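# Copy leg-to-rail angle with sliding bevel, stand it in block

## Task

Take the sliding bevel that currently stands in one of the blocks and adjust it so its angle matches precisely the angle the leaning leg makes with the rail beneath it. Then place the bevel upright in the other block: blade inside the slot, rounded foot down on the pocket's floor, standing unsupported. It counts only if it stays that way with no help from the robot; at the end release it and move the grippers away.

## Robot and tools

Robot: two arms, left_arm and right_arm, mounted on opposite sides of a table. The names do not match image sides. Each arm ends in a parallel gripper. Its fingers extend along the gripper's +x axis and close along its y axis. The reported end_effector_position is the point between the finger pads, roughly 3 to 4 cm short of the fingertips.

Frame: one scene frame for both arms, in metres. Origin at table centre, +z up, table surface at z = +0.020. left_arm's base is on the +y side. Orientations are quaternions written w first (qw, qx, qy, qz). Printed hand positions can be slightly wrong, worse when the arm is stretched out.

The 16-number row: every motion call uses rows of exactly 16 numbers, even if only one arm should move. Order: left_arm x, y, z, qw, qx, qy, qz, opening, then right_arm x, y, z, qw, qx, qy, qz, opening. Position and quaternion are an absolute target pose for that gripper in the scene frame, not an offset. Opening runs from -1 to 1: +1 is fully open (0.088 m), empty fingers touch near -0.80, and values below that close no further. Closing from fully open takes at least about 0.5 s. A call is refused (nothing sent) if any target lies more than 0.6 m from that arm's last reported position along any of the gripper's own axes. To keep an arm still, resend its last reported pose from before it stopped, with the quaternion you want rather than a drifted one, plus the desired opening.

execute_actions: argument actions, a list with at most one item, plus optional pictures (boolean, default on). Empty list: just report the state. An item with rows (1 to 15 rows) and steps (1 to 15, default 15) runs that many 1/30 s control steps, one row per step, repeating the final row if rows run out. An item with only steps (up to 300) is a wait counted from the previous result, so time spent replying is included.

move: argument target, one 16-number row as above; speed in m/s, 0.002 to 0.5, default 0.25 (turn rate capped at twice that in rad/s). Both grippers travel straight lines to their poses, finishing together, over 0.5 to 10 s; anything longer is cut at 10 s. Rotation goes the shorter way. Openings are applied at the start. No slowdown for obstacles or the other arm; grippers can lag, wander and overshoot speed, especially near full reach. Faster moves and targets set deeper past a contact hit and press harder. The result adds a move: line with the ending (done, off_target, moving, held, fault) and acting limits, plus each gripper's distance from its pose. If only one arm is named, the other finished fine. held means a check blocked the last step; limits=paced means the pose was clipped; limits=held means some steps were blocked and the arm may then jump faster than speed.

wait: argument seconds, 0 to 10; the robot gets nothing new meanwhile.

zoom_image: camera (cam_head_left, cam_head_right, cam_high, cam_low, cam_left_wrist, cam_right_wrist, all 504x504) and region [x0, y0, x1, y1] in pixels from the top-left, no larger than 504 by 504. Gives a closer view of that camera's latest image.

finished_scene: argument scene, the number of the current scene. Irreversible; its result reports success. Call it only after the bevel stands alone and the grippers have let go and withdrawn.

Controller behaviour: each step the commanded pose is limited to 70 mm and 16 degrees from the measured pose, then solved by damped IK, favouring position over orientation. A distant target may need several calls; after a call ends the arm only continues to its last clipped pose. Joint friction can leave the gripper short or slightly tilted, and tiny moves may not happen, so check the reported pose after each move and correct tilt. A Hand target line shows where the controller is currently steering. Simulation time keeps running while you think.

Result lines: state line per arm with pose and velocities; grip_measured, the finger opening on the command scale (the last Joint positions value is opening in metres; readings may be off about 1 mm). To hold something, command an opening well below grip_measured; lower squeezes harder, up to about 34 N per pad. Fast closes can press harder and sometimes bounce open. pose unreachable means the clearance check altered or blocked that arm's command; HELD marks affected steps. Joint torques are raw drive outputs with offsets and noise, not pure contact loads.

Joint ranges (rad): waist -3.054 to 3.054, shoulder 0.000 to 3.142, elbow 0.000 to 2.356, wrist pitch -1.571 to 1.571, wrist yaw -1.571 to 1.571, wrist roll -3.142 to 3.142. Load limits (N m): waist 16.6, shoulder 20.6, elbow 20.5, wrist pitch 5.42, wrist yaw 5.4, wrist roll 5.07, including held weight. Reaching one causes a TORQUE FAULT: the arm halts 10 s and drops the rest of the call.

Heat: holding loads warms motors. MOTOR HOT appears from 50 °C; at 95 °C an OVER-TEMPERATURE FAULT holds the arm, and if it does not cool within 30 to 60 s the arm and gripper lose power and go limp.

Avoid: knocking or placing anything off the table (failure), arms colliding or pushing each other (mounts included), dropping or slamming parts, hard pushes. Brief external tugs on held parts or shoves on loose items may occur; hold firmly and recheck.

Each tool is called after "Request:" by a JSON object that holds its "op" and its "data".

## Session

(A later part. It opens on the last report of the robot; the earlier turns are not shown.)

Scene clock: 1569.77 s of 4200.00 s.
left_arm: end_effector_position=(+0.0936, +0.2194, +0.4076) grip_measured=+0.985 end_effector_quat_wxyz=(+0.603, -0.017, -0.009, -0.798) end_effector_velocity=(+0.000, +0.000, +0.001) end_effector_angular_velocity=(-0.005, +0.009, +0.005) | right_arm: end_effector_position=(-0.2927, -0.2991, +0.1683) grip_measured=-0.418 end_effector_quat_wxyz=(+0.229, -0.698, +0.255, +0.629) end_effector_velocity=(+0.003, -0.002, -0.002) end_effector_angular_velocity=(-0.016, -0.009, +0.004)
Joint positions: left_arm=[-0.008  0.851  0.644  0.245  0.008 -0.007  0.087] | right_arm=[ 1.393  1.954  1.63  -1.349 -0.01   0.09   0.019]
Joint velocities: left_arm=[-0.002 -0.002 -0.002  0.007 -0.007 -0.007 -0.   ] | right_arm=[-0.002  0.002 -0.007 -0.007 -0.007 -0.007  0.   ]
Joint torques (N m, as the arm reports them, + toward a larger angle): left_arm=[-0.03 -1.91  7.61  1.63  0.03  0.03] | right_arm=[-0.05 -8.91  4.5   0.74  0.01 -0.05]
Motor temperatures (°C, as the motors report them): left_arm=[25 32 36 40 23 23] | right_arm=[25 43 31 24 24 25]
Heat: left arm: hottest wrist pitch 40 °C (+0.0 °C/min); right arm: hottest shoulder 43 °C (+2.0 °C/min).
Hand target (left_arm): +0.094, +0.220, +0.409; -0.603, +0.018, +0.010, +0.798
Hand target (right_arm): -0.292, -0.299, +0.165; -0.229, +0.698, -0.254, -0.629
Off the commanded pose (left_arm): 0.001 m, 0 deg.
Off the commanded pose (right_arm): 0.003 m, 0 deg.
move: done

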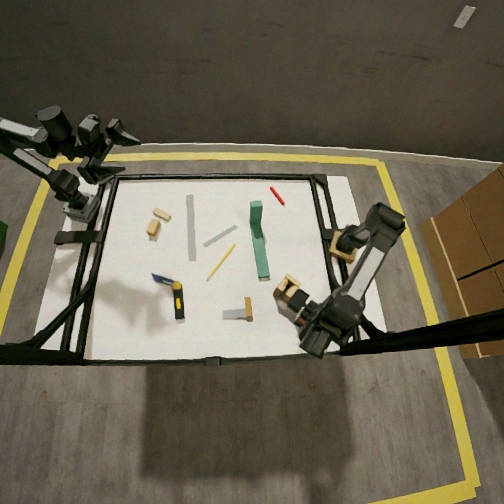

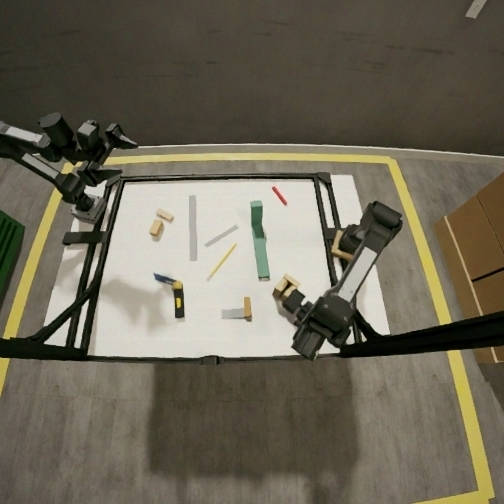

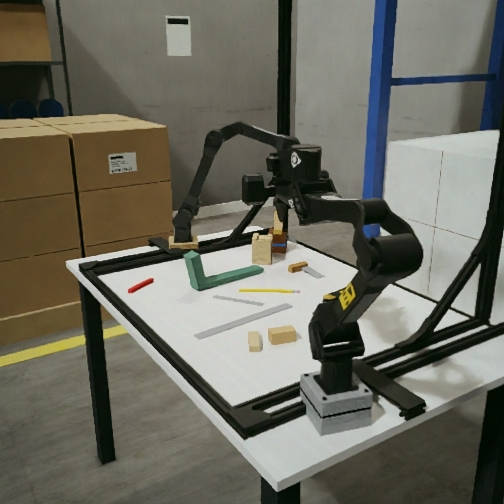

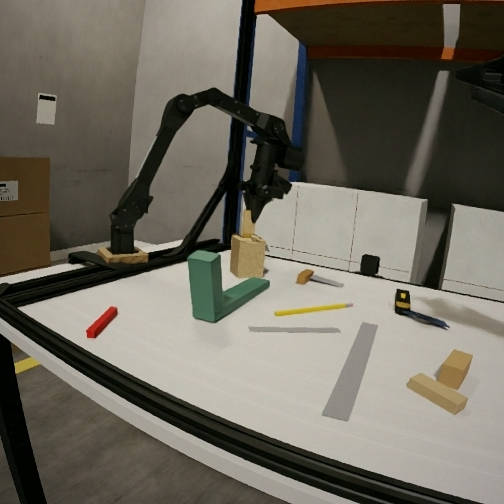

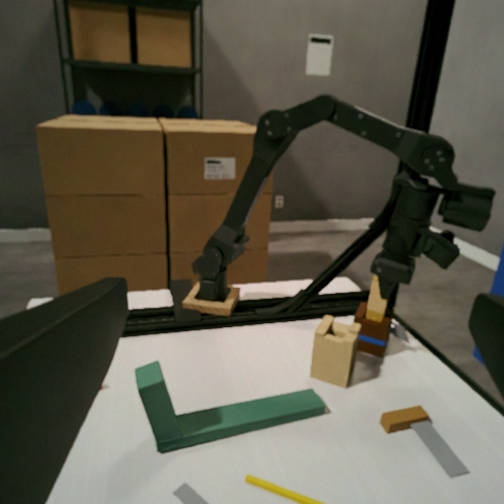

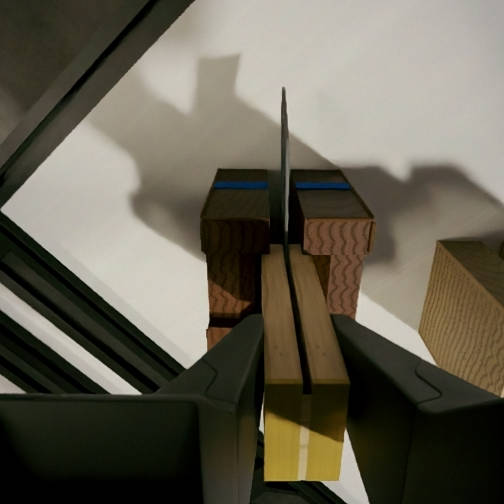

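Request:
{"op": "move", "data": {"target": [0.0936,0.2196,0.4086,0.603,-0.018,-0.010,-0.798,1.0, -0.2918,-0.2993,0.159,0.2288,-0.6983,0.2542,0.6288,-0.58], "speed": 0.004}}

Request:
{"op": "zoom_image", "data": {"camera": "cam_right_wrist", "region": [180, 80, 380, 280]}}

Scene clock: 1577.40 s of 4200.00 s.
left_arm: end_effector_position=(+0.0936, +0.2194, +0.4076) grip_measured=+0.985 end_effector_quat_wxyz=(+0.603, -0.017, -0.009, -0.798) end_effector_velocity=(+0.000, +0.000, -0.002) end_effector_angular_velocity=(+0.005, -0.009, +0.005) | right_arm: end_effector_position=(-0.2924, -0.2992, +0.1665) grip_measured=-0.418 end_effector_quat_wxyz=(+0.230, -0.695, +0.254, +0.632) end_effector_velocity=(+0.003, -0.005, +0.001) end_effector_angular_velocity=(-0.018, -0.014, -0.006)
Joint positions: left_arm=[-0.008  0.851  0.644  0.245  0.008 -0.006  0.087] | right_arm=[ 1.393  1.947  1.614 -1.332 -0.01   0.09   0.019]
Joint velocities: left_arm=[-0.002 -0.002 -0.002 -0.007 -0.007  0.007 -0.   ] | right_arm=[ 0.002 -0.002 -0.002 -0.022 -0.007  0.007  0.   ]
Joint torques (N m, as the arm reports them, + toward a larger angle): left_arm=[-0.03 -1.88  7.62  1.63  0.03  0.03] | right_arm=[-0.04 -7.91  3.6   1.21 -0.02 -0.03]
Motor temperatures (°C, as the motors report them): left_arm=[25 32 36 40 23 23] | right_arm=[25 43 31 24 24 25]
Heat: left arm: hottest wrist pitch 40 °C (+0.0 °C/min); right arm: hottest shoulder 43 °C (+0.0 °C/min).
Hand target (left_arm): +0.094, +0.220, +0.409; -0.603, +0.018, +0.010, +0.798
Hand target (right_arm): -0.292, -0.299, +0.159; -0.229, +0.698, -0.254, -0.629
Off the commanded pose (left_arm): 0.001 m, 0 deg.
Off the commanded pose (right_arm): 0.007 m, 1 deg.
move: done

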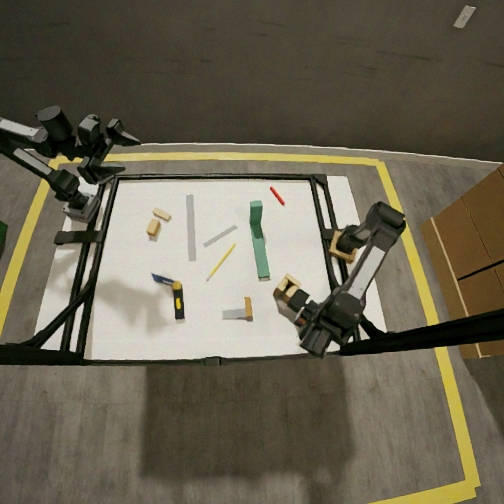

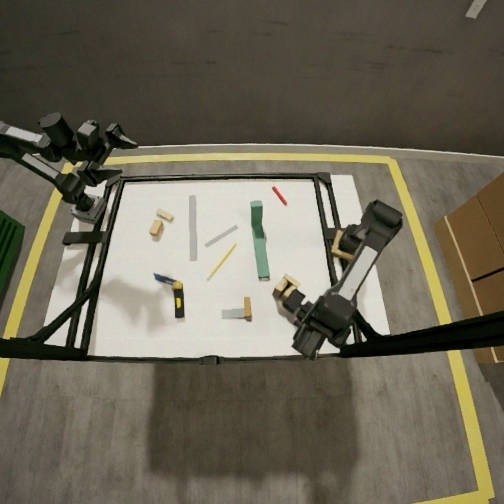

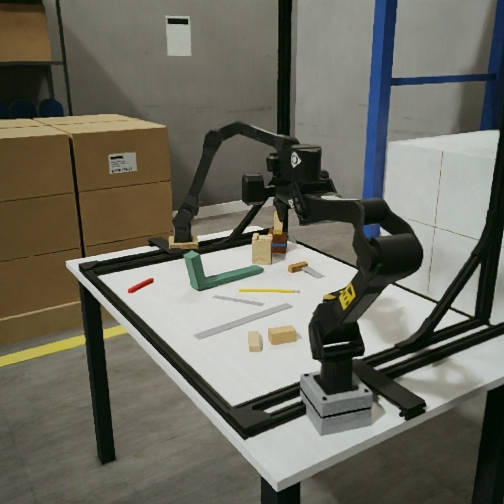

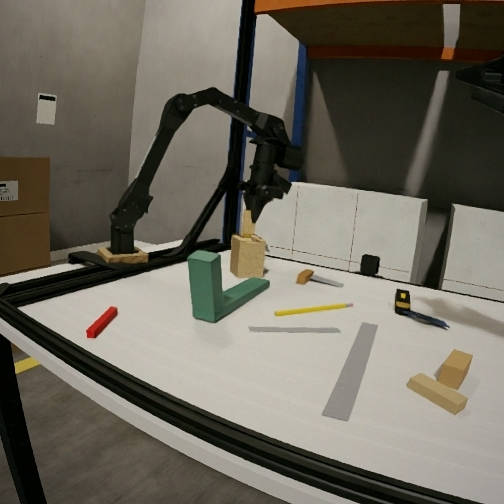

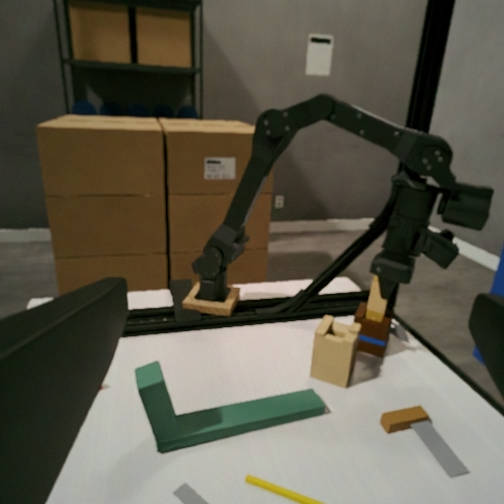

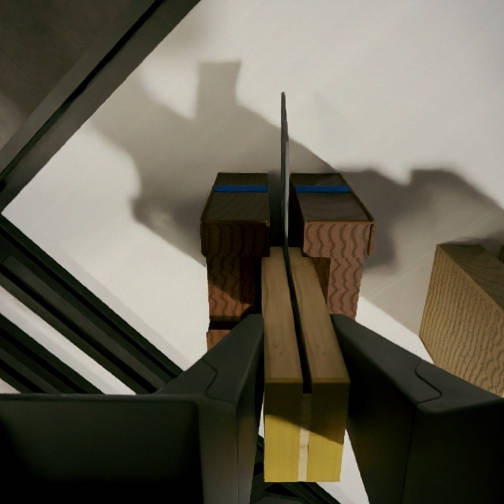

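Region (180, 80, 380, 280) of cam_right_wrist's 504x504 image, scaled by 2.520, with more detail than that image has.

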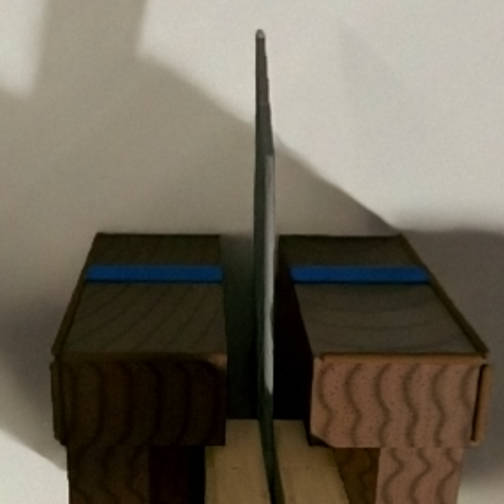

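Request:
{"op": "move", "data": {"target": [0.0936,0.2196,0.4086,0.603,-0.018,-0.010,-0.798,1.0, -0.2922,-0.2992,0.1655,0.230,-0.695,0.254,0.632,-0.58], "speed": 0.005}}

Request:
{"op": "execute_actions", "data": {"actions": [{"rows": [[0.0936,0.2196,0.4086,0.603,-0.018,-0.010,-0.798,1.0,-0.2922,-0.2992,0.1665,0.230,-0.695,0.254,0.632,-0.44],[0.0936,0.2196,0.4086,0.603,-0.018,-0.010,-0.798,1.0,-0.2922,-0.2992,0.1665,0.230,-0.695,0.254,0.632,-0.44],[0.0936,0.2196,0.4086,0.603,-0.018,-0.010,-0.798,1.0,-0.2922,-0.2992,0.1665,0.230,-0.695,0.254,0.632,-0.43],[0.0936,0.2196,0.4086,0.603,-0.018,-0.010,-0.798,1.0,-0.2922,-0.2992,0.1665,0.230,-0.695,0.254,0.632,-0.42],[0.0936,0.2196,0.4086,0.603,-0.018,-0.010,-0.798,1.0,-0.2922,-0.2992,0.1665,0.230,-0.695,0.254,0.632,-0.41],[0.0936,0.2196,0.4086,0.603,-0.018,-0.010,-0.798,1.0,-0.2922,-0.2992,0.1665,0.230,-0.695,0.254,0.632,-0.40],[0.0936,0.2196,0.4086,0.603,-0.018,-0.010,-0.798,1.0,-0.2922,-0.2992,0.1665,0.230,-0.695,0.254,0.632,-0.39],[0.0936,0.2196,0.4086,0.603,-0.018,-0.010,-0.798,1.0,-0.2922,-0.2992,0.1665,0.230,-0.695,0.254,0.632,-0.38],[0.0936,0.2196,0.4086,0.603,-0.018,-0.010,-0.798,1.0,-0.2922,-0.2992,0.1665,0.230,-0.695,0.254,0.632,-0.36],[0.0936,0.2196,0.4086,0.603,-0.018,-0.010,-0.798,1.0,-0.2922,-0.2992,0.1665,0.230,-0.695,0.254,0.632,-0.34],[0.0936,0.2196,0.4086,0.603,-0.018,-0.010,-0.798,1.0,-0.2922,-0.2992,0.1665,0.230,-0.695,0.254,0.632,-0.32],[0.0936,0.2196,0.4086,0.603,-0.018,-0.010,-0.798,1.0,-0.2922,-0.2992,0.1665,0.230,-0.695,0.254,0.632,-0.30]], "steps": 15}]}}

Scene clock: 1611.23 s of 4200.00 s.
left_arm: end_effector_position=(+0.0937, +0.2194, +0.4077) grip_measured=+0.985 end_effector_quat_wxyz=(+0.603, -0.017, -0.009, -0.797) end_effector_velocity=(+0.002, -0.000, -0.002) end_effector_angular_velocity=(+0.005, -0.009, +0.010) | right_arm: end_effector_position=(-0.2935, -0.2983, +0.1667) grip_measured=-0.418 end_effector_quat_wxyz=(+0.231, -0.692, +0.252, +0.636) end_effector_velocity=(+0.002, -0.003, +0.001) end_effector_angular_velocity=(-0.023, +0.007, -0.002)
Joint positions: left_arm=[-0.008  0.851  0.645  0.245  0.008 -0.006  0.087] | right_arm=[ 1.393  1.944  1.611 -1.322 -0.009  0.09   0.019]
Joint velocities: left_arm=[ 0.002 -0.002 -0.002 -0.007 -0.007  0.007 -0.   ] | right_arm=[-0.007 -0.007 -0.007 -0.007 -0.022 -0.007 -0.001]
Joint torques (N m, as the arm reports them, + toward a larger angle): left_arm=[ 0.   -1.87  7.59  1.63  0.02  0.02] | right_arm=[-0.02 -8.66  5.88 -0.39 -0.07  0.02]
Motor temperatures (°C, as the motors report them): left_arm=[25 32 36 40 23 23] | right_arm=[25 41 30 25 24 25]
Heat: left arm: hottest wrist pitch 40 °C (+0.0 °C/min); right arm: hottest shoulder 41 °C (-2.0 °C/min).
Hand target (left_arm): +0.094, +0.220, +0.409; -0.603, +0.018, +0.010, +0.798
Hand target (right_arm): -0.292, -0.299, +0.166; -0.230, +0.695, -0.254, -0.632
Off the commanded pose (left_arm): 0.001 m, 0 deg.
Off the commanded pose (right_arm): 0.002 m, 1 deg.
move: done

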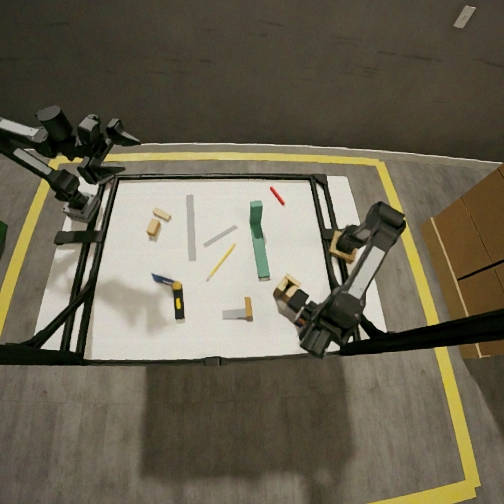

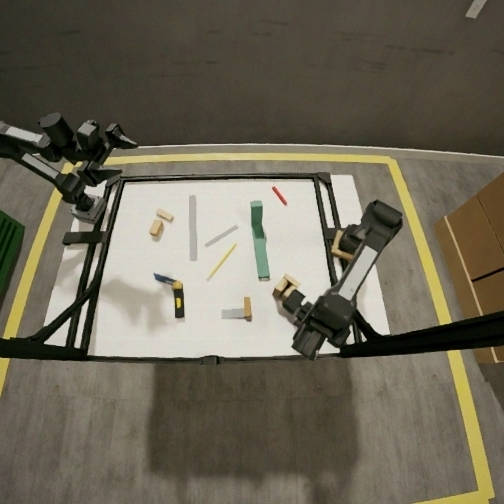

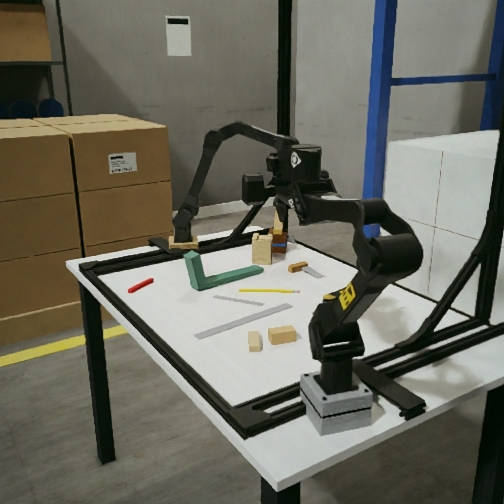

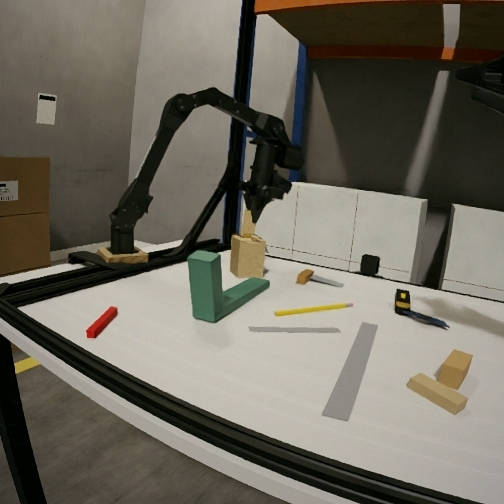

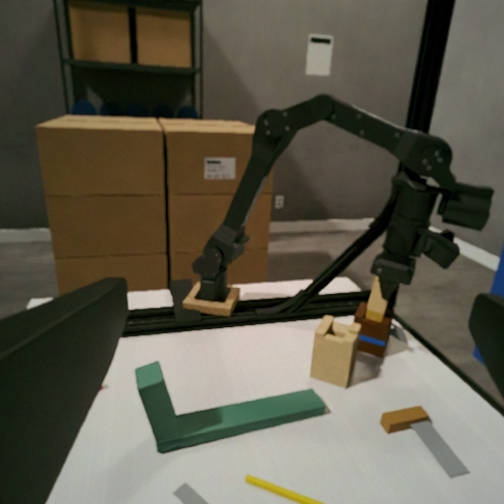

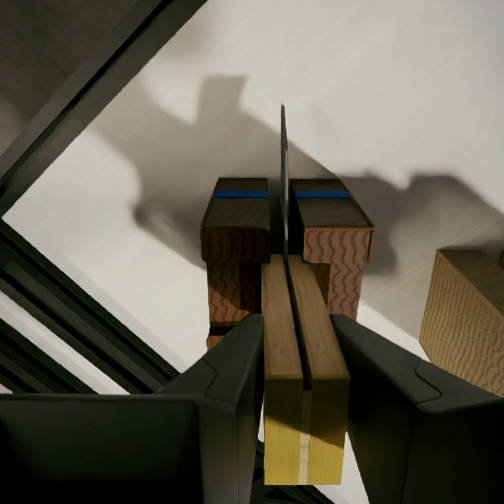

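Scene clock: 1611.73 s of 4200.00 s.
left_arm: end_effector_position=(+0.0937, +0.2194, +0.4077) grip_measured=+0.985 end_effector_quat_wxyz=(+0.603, -0.017, -0.009, -0.797) end_effector_velocity=(+0.000, +0.000, -0.002) end_effector_angular_velocity=(+0.009, +0.005, +0.005) | right_arm: end_effector_position=(-0.2923, -0.2994, +0.1668) grip_measured=-0.318 end_effector_quat_wxyz=(+0.230, -0.694, +0.254, +0.633) end_effector_velocity=(+0.005, -0.001, +0.000) end_effector_angular_velocity=(-0.007, -0.022, +0.006)
Joint positions: left_arm=[-0.008  0.851  0.645  0.245  0.008 -0.006  0.087] | right_arm=[ 1.393  1.944  1.611 -1.33  -0.01   0.09   0.023]
Joint velocities: left_arm=[-0.002 -0.002 -0.002 -0.007 -0.007 -0.007 -0.   ] | right_arm=[-0.002  0.002  0.002 -0.022  0.007 -0.007  0.008]
Joint torques (N m, as the arm reports them, + toward a larger angle): left_arm=[-0.05 -1.87  7.59  1.62  0.03  0.02] | right_arm=[-0.03 -8.71  6.2  -0.1  -0.01  0.01]
Motor temperatures (°C, as the motors report them): left_arm=[25 32 36 40 23 23] | right_arm=[25 41 30 25 24 25]
Heat: left arm: hottest wrist pitch 40 °C (+0.0 °C/min); right arm: hottest shoulder 41 °C (-2.0 °C/min).
Hand target (left_arm): +0.094, +0.220, +0.409; -0.603, +0.018, +0.010, +0.798
Hand target (right_arm): -0.292, -0.299, +0.166; -0.230, +0.695, -0.254, -0.632
Off the commanded pose (left_arm): 0.001 m, 0 deg.
Off the commanded pose (right_arm): 0.000 m, 0 deg.
Steps of this call (steps 1 to 15: all 15 steps of this action). Readings (end_effector_position):
1: left_arm (+0.0937, +0.2194, +0.4077) | right_arm (-0.2934, -0.2984, +0.1667)
2: left_arm (+0.0937, +0.2194, +0.4077) | right_arm (-0.2933, -0.2985, +0.1668)
4: left_arm (+0.0937, +0.2194, +0.4077) | right_arm (-0.2931, -0.2987, +0.1668)
8: left_arm (+0.0937, +0.2194, +0.4077) | right_arm (-0.2925, -0.2992, +0.1668)
15: the state above

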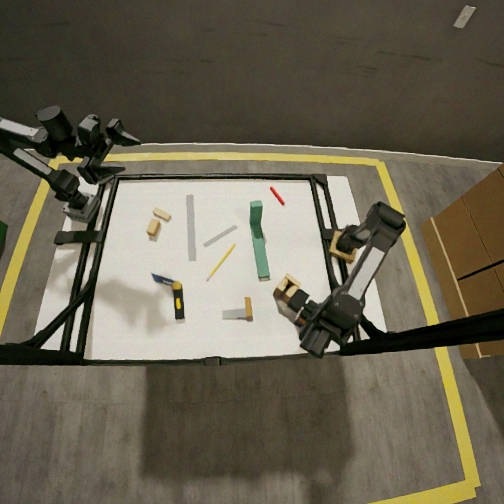

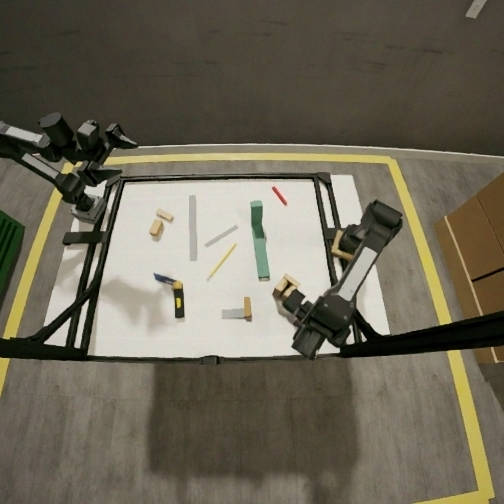

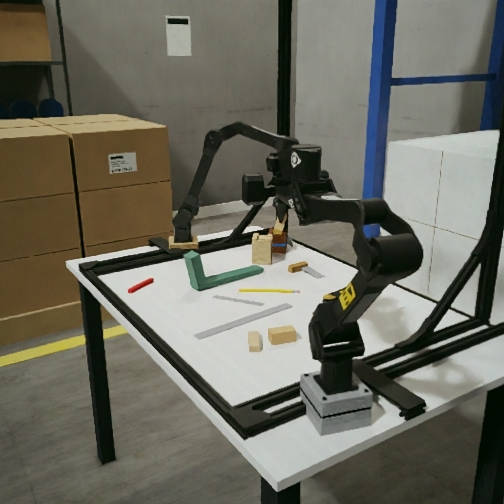

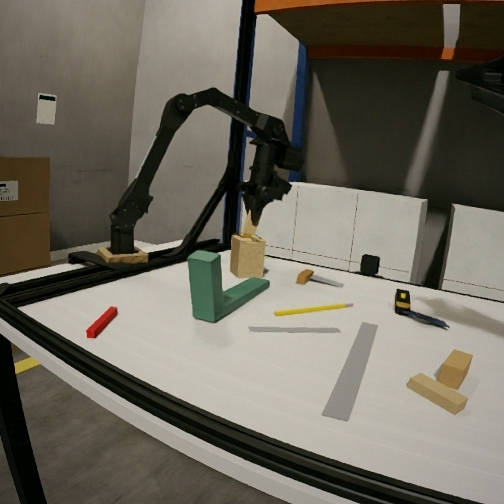

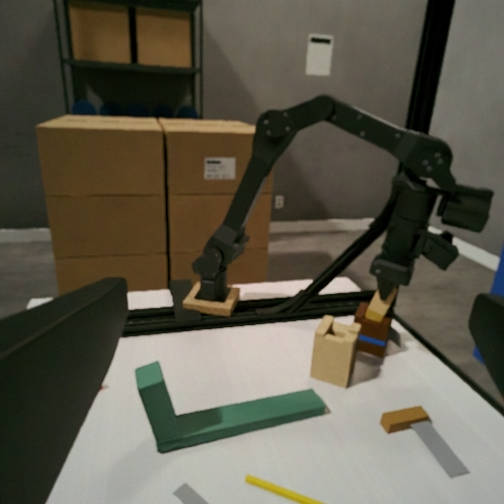

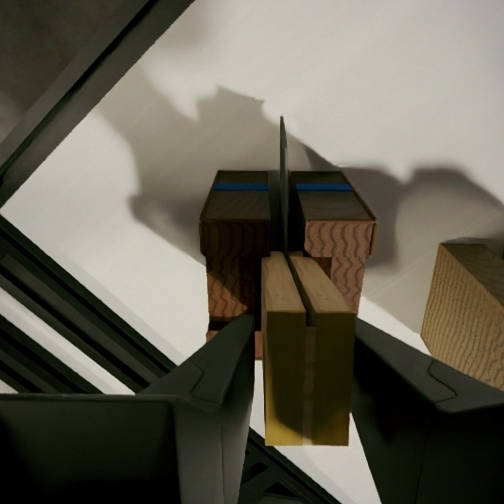

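Request:
{"op": "move", "data": {"target": [0.0936,0.2196,0.4086,0.603,-0.018,-0.010,-0.798,1.0, -0.2922,-0.2992,0.1668,0.230,-0.695,0.254,0.632,-0.2], "speed": 0.01}}

Request:
{"op": "zoom_image", "data": {"camera": "cam_left_wrist", "region": [310, 250, 450, 390]}}

Scene clock: 1619.47 s of 4200.00 s.
left_arm: end_effector_position=(+0.0937, +0.2194, +0.4077) grip_measured=+0.985 end_effector_quat_wxyz=(+0.603, -0.017, -0.009, -0.797) end_effector_velocity=(+0.000, +0.000, +0.001) end_effector_angular_velocity=(-0.005, +0.009, +0.005) | right_arm: end_effector_position=(-0.2922, -0.2995, +0.1668) grip_measured=-0.200 end_effector_quat_wxyz=(+0.230, -0.695, +0.254, +0.633) end_effector_velocity=(-0.001, +0.000, +0.000) end_effector_angular_velocity=(-0.002, +0.011, +0.004)
Joint positions: left_arm=[-0.008  0.851  0.645  0.245  0.008 -0.006  0.087] | right_arm=[ 1.393  1.944  1.611 -1.331 -0.01   0.09   0.029]
Joint velocities: left_arm=[-0.002 -0.002 -0.002  0.007 -0.007 -0.007 -0.   ] | right_arm=[-0.002 -0.002 -0.002  0.007 -0.007 -0.007 -0.   ]
Joint torques (N m, as the arm reports them, + toward a larger angle): left_arm=[-0.04 -1.86  7.58  1.62  0.03  0.02] | right_arm=[-0.02 -8.76  6.35 -0.16 -0.01  0.02]
Motor temperatures (°C, as the motors report them): left_arm=[25 32 36 40 23 23] | right_arm=[25 42 31 24 24 25]
Heat: left arm: hottest wrist pitch 40 °C (+0.0 °C/min); right arm: hottest shoulder 42 °C (-1.0 °C/min).
Hand target (left_arm): +0.094, +0.220, +0.409; -0.603, +0.018, +0.010, +0.798
Hand target (right_arm): -0.292, -0.299, +0.167; -0.230, +0.695, -0.254, -0.632
Off the commanded pose (left_arm): 0.001 m, 0 deg.
Off the commanded pose (right_arm): 0.000 m, 0 deg.
After step 90, 4.03 s passed at rest.
move: done

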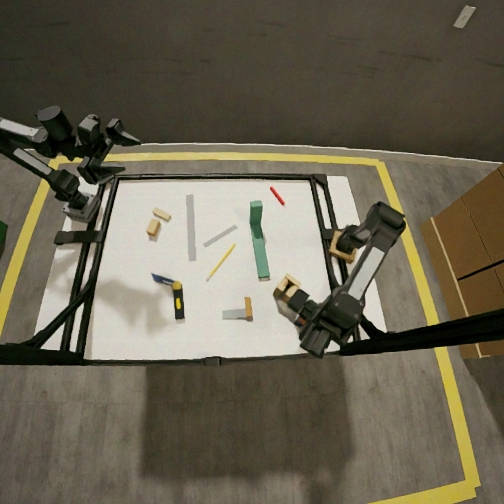

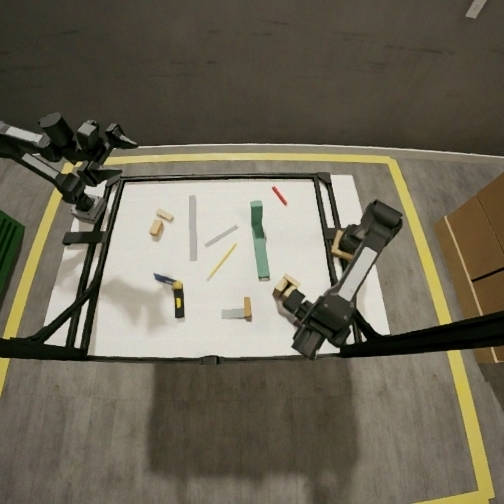

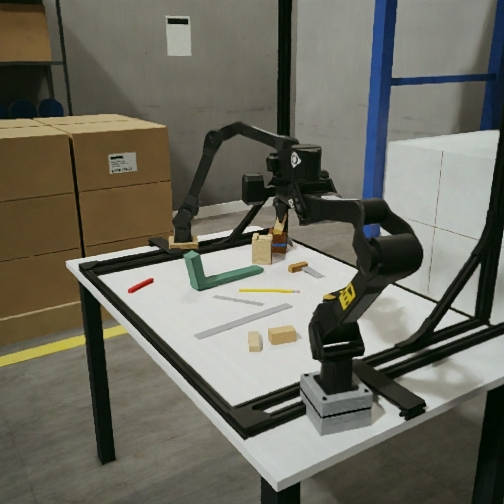

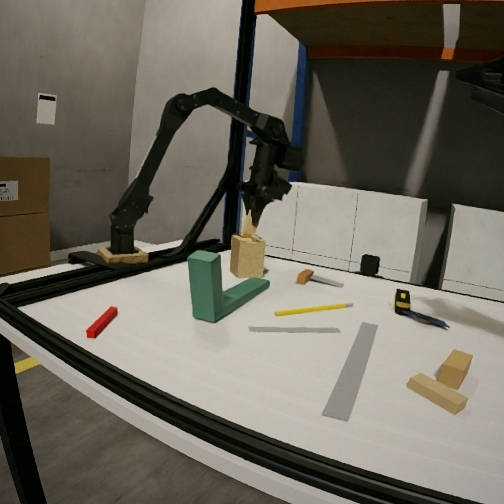

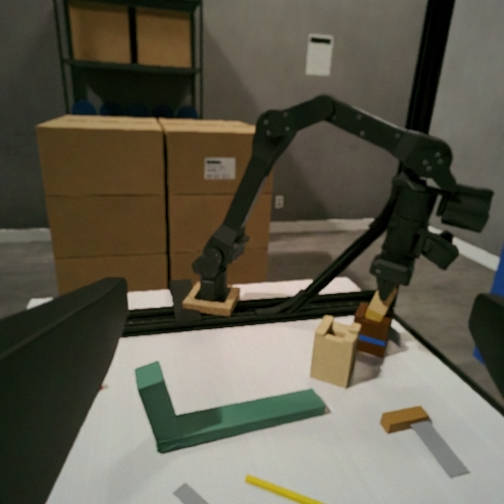

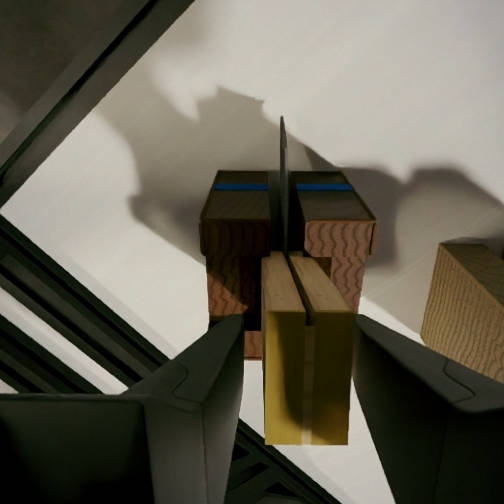

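Region (310, 250, 450, 390) of cam_left_wrist's 504x504 image, scaled by 3.600, with more detail than that image has.

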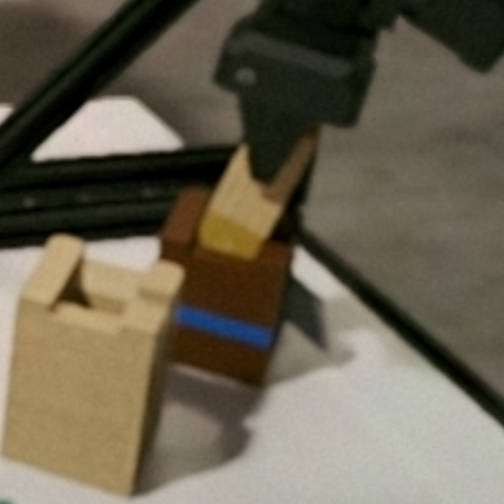

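Request:
{"op": "execute_actions", "data": {"actions": []}}

Scene clock: 1645.17 s of 4200.00 s.
left_arm: end_effector_position=(+0.0937, +0.2194, +0.4077) grip_measured=+0.985 end_effector_quat_wxyz=(+0.603, -0.017, -0.009, -0.797) end_effector_velocity=(-0.001, +0.002, +0.003) end_effector_angular_velocity=(-0.010, +0.010, -0.010) | right_arm: end_effector_position=(-0.2922, -0.2995, +0.1668) grip_measured=-0.200 end_effector_quat_wxyz=(+0.230, -0.695, +0.254, +0.633) end_effector_velocity=(+0.005, -0.001, +0.002) end_effector_angular_velocity=(-0.004, -0.018, +0.006)
Joint positions: left_arm=[-0.008  0.851  0.645  0.245  0.008 -0.006  0.087] | right_arm=[ 1.393  1.944  1.611 -1.331 -0.01   0.09   0.029]
Joint velocities: left_arm=[-0.002 -0.007 -0.002  0.007  0.007 -0.007 -0.   ] | right_arm=[-0.002 -0.002  0.002 -0.022  0.007 -0.007 -0.   ]
Joint torques (N m, as the arm reports them, + toward a larger angle): left_arm=[-0.05 -1.87  7.57  1.63  0.03  0.02] | right_arm=[-0.02 -8.77  6.35 -0.16 -0.01  0.02]
Motor temperatures (°C, as the motors report them): left_arm=[25 31 36 40 23 23] | right_arm=[25 42 32 24 24 25]
Heat: left arm: hottest wrist pitch 40 °C (+0.0 °C/min); right arm: hottest shoulder 42 °C (-1.0 °C/min).
Hand target (left_arm): +0.094, +0.220, +0.409; -0.603, +0.018, +0.010, +0.798
Hand target (right_arm): -0.292, -0.299, +0.167; -0.230, +0.695, -0.254, -0.632
Off the commanded pose (left_arm): 0.001 m, 0 deg.
Off the commanded pose (right_arm): 0.000 m, 0 deg.
Steps of this call (steps 1 to 90: nothing new was sent; then 22.70 s passed at rest). Readings (end_effector_position):
1: left_arm (+0.0937, +0.2194, +0.4077) | right_arm (-0.2922, -0.2995, +0.1668)
2: left_arm (+0.0937, +0.2194, +0.4077) | right_arm (-0.2922, -0.2995, +0.1668)
4: left_arm (+0.0937, +0.2194, +0.4077) | right_arm (-0.2922, -0.2995, +0.1668)
8: left_arm (+0.0937, +0.2194, +0.4077) | right_arm (-0.2922, -0.2995, +0.1668)
90: the state above

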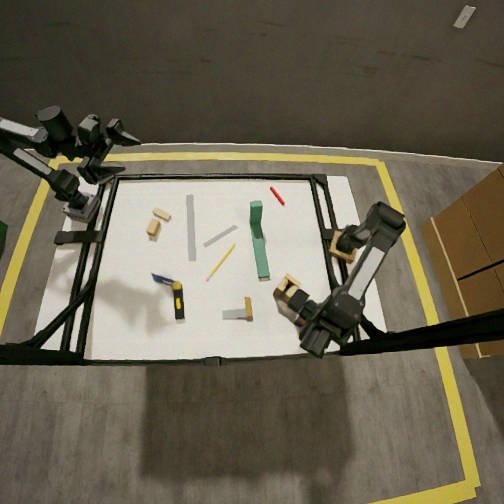

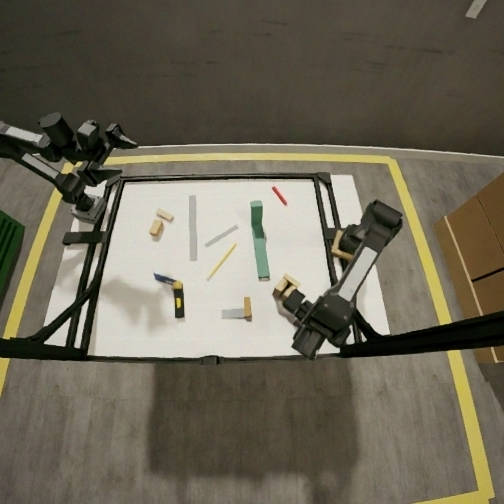

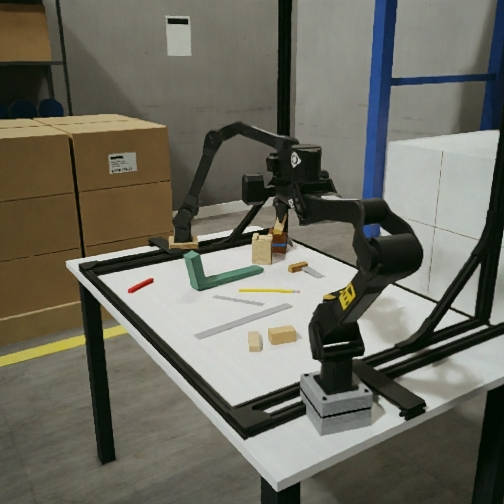

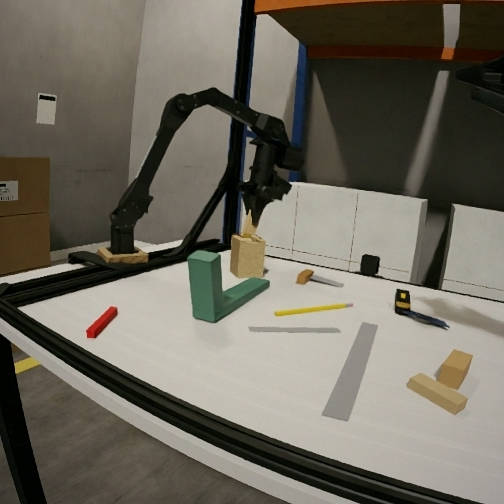

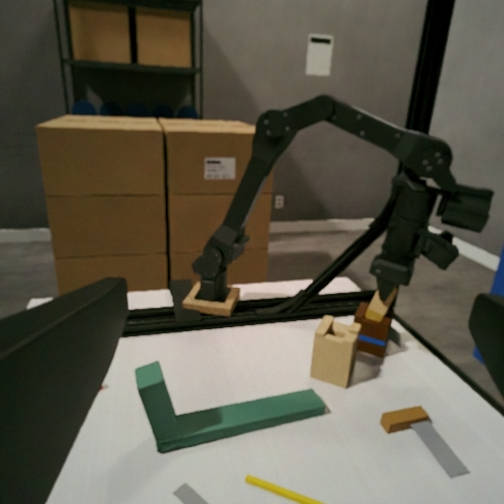

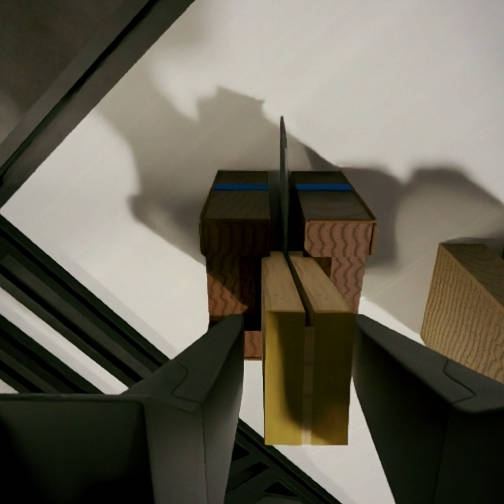

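Request:
{"op": "move", "data": {"target": [0.0936,0.2196,0.4086,0.603,-0.018,-0.010,-0.798,1.0,-0.2922,-0.2995,0.23,0.2332,-0.6873,0.2501,0.6409,-0.1], "speed": 0.04}}

Scene clock: 1649.90 s of 4200.00 s.
left_arm: end_effector_position=(+0.0937, +0.2194, +0.4077) grip_measured=+0.985 end_effector_quat_wxyz=(+0.603, -0.017, -0.009, -0.797) end_effector_velocity=(+0.000, +0.000, -0.002) end_effector_angular_velocity=(+0.009, +0.005, +0.005) | right_arm: end_effector_position=(-0.2917, -0.2996, +0.2235) grip_measured=-0.100 end_effector_quat_wxyz=(+0.230, -0.694, +0.253, +0.634) end_effector_velocity=(+0.000, +0.002, +0.002) end_effector_angular_velocity=(+0.007, -0.002, +0.006)
Joint positions: left_arm=[-0.008  0.851  0.645  0.245  0.008 -0.006  0.087] | right_arm=[ 1.393  1.944  1.835 -1.552 -0.009  0.09   0.034]
Joint velocities: left_arm=[-0.002 -0.002 -0.002 -0.007 -0.007 -0.007 -0.   ] | right_arm=[-0.002  0.002  0.012 -0.007  0.007 -0.007  0.   ]
Joint torques (N m, as the arm reports them, + toward a larger angle): left_arm=[-0.04 -1.87  7.59  1.65  0.03  0.02] | right_arm=[  0.16 -10.35   7.43  -0.16   0.09   0.05]
Motor temperatures (°C, as the motors report them): left_arm=[25 31 36 40 23 23] | right_arm=[25 42 32 24 24 25]
Heat: left arm: hottest wrist pitch 40 °C (+0.0 °C/min); right arm: hottest shoulder 42 °C (+0.0 °C/min).
Hand target (left_arm): +0.094, +0.220, +0.409; -0.603, +0.018, +0.010, +0.798
Hand target (right_arm): -0.292, -0.299, +0.230; -0.233, +0.687, -0.250, -0.641
Off the commanded pose (left_arm): 0.001 m, 0 deg.
Off the commanded pose (right_arm): 0.007 m, 1 deg.
move: done

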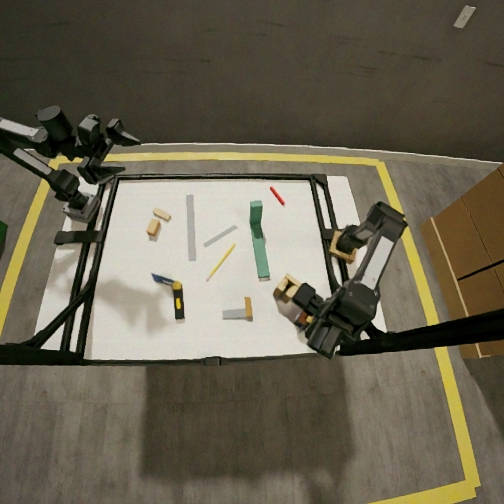

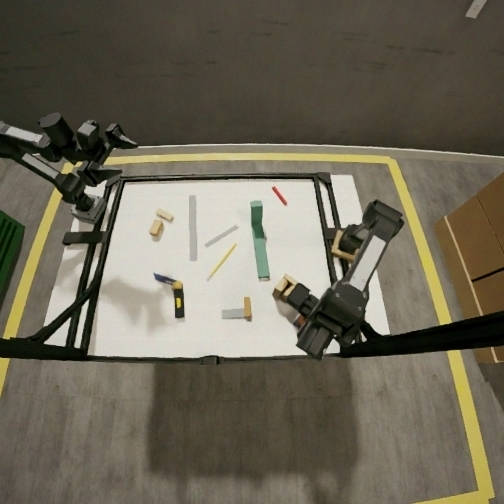

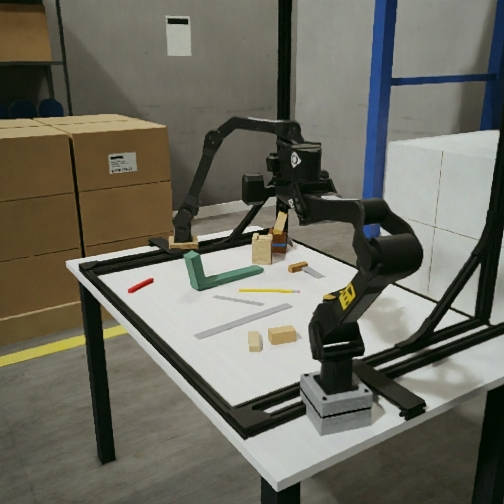

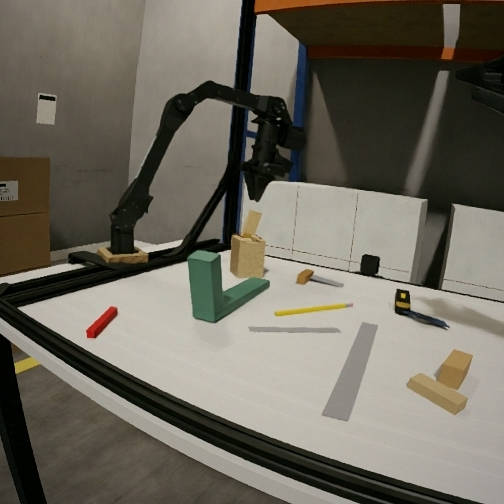

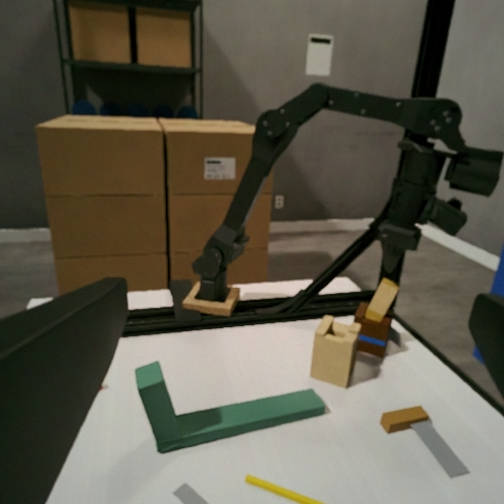

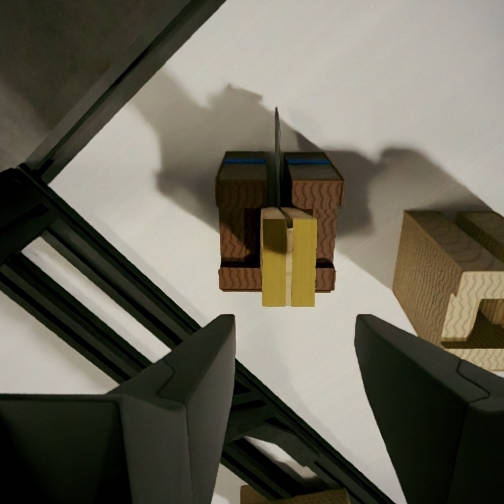

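Request:
{"op": "zoom_image", "data": {"camera": "cam_left_wrist", "region": [300,250,440,390]}}

Request:
{"op": "zoom_image", "data": {"camera": "cam_right_wrist", "region": [180,90,380,320]}}

Region (300, 250, 440, 390) of cam_left_wrist's 504x504 image, scaled by 3.600, with more detail than that image has.

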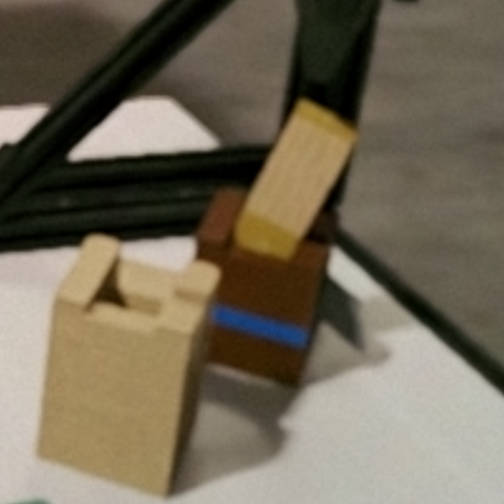

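Region (180, 90, 380, 320) of cam_right_wrist's 504x504 image, scaled by 2.191, with more detail than that image has; it fills the left 438 columns of this view, and the rest is white.

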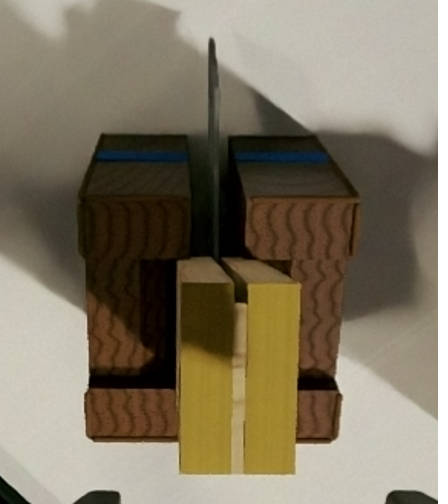

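Request:
{"op": "zoom_image", "data": {"camera": "cam_high", "region": [230,190,330,290]}}

Request:
{"op": "zoom_image", "data": {"camera": "cam_low", "region": [200,190,310,300]}}

Region (230, 190, 330, 290) of cam_high's 504x504 image, scaled by 5.040, with more detail than that image has.

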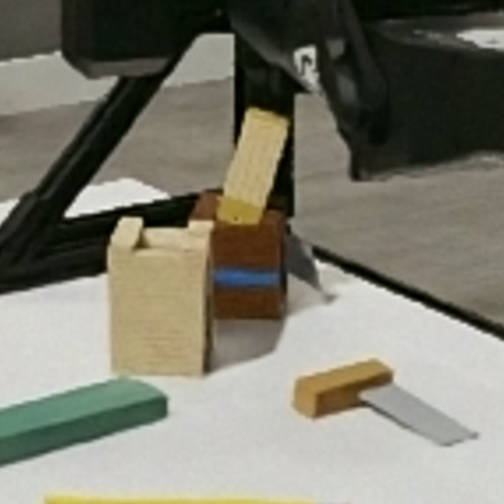

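Region (200, 190, 310, 300) of cam_low's 504x504 image, scaled by 4.582, with more detail than that image has.

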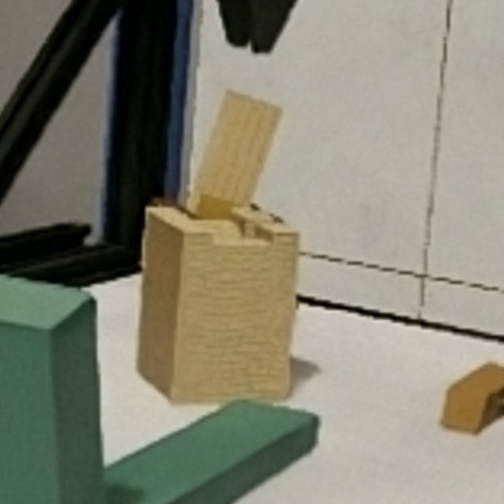

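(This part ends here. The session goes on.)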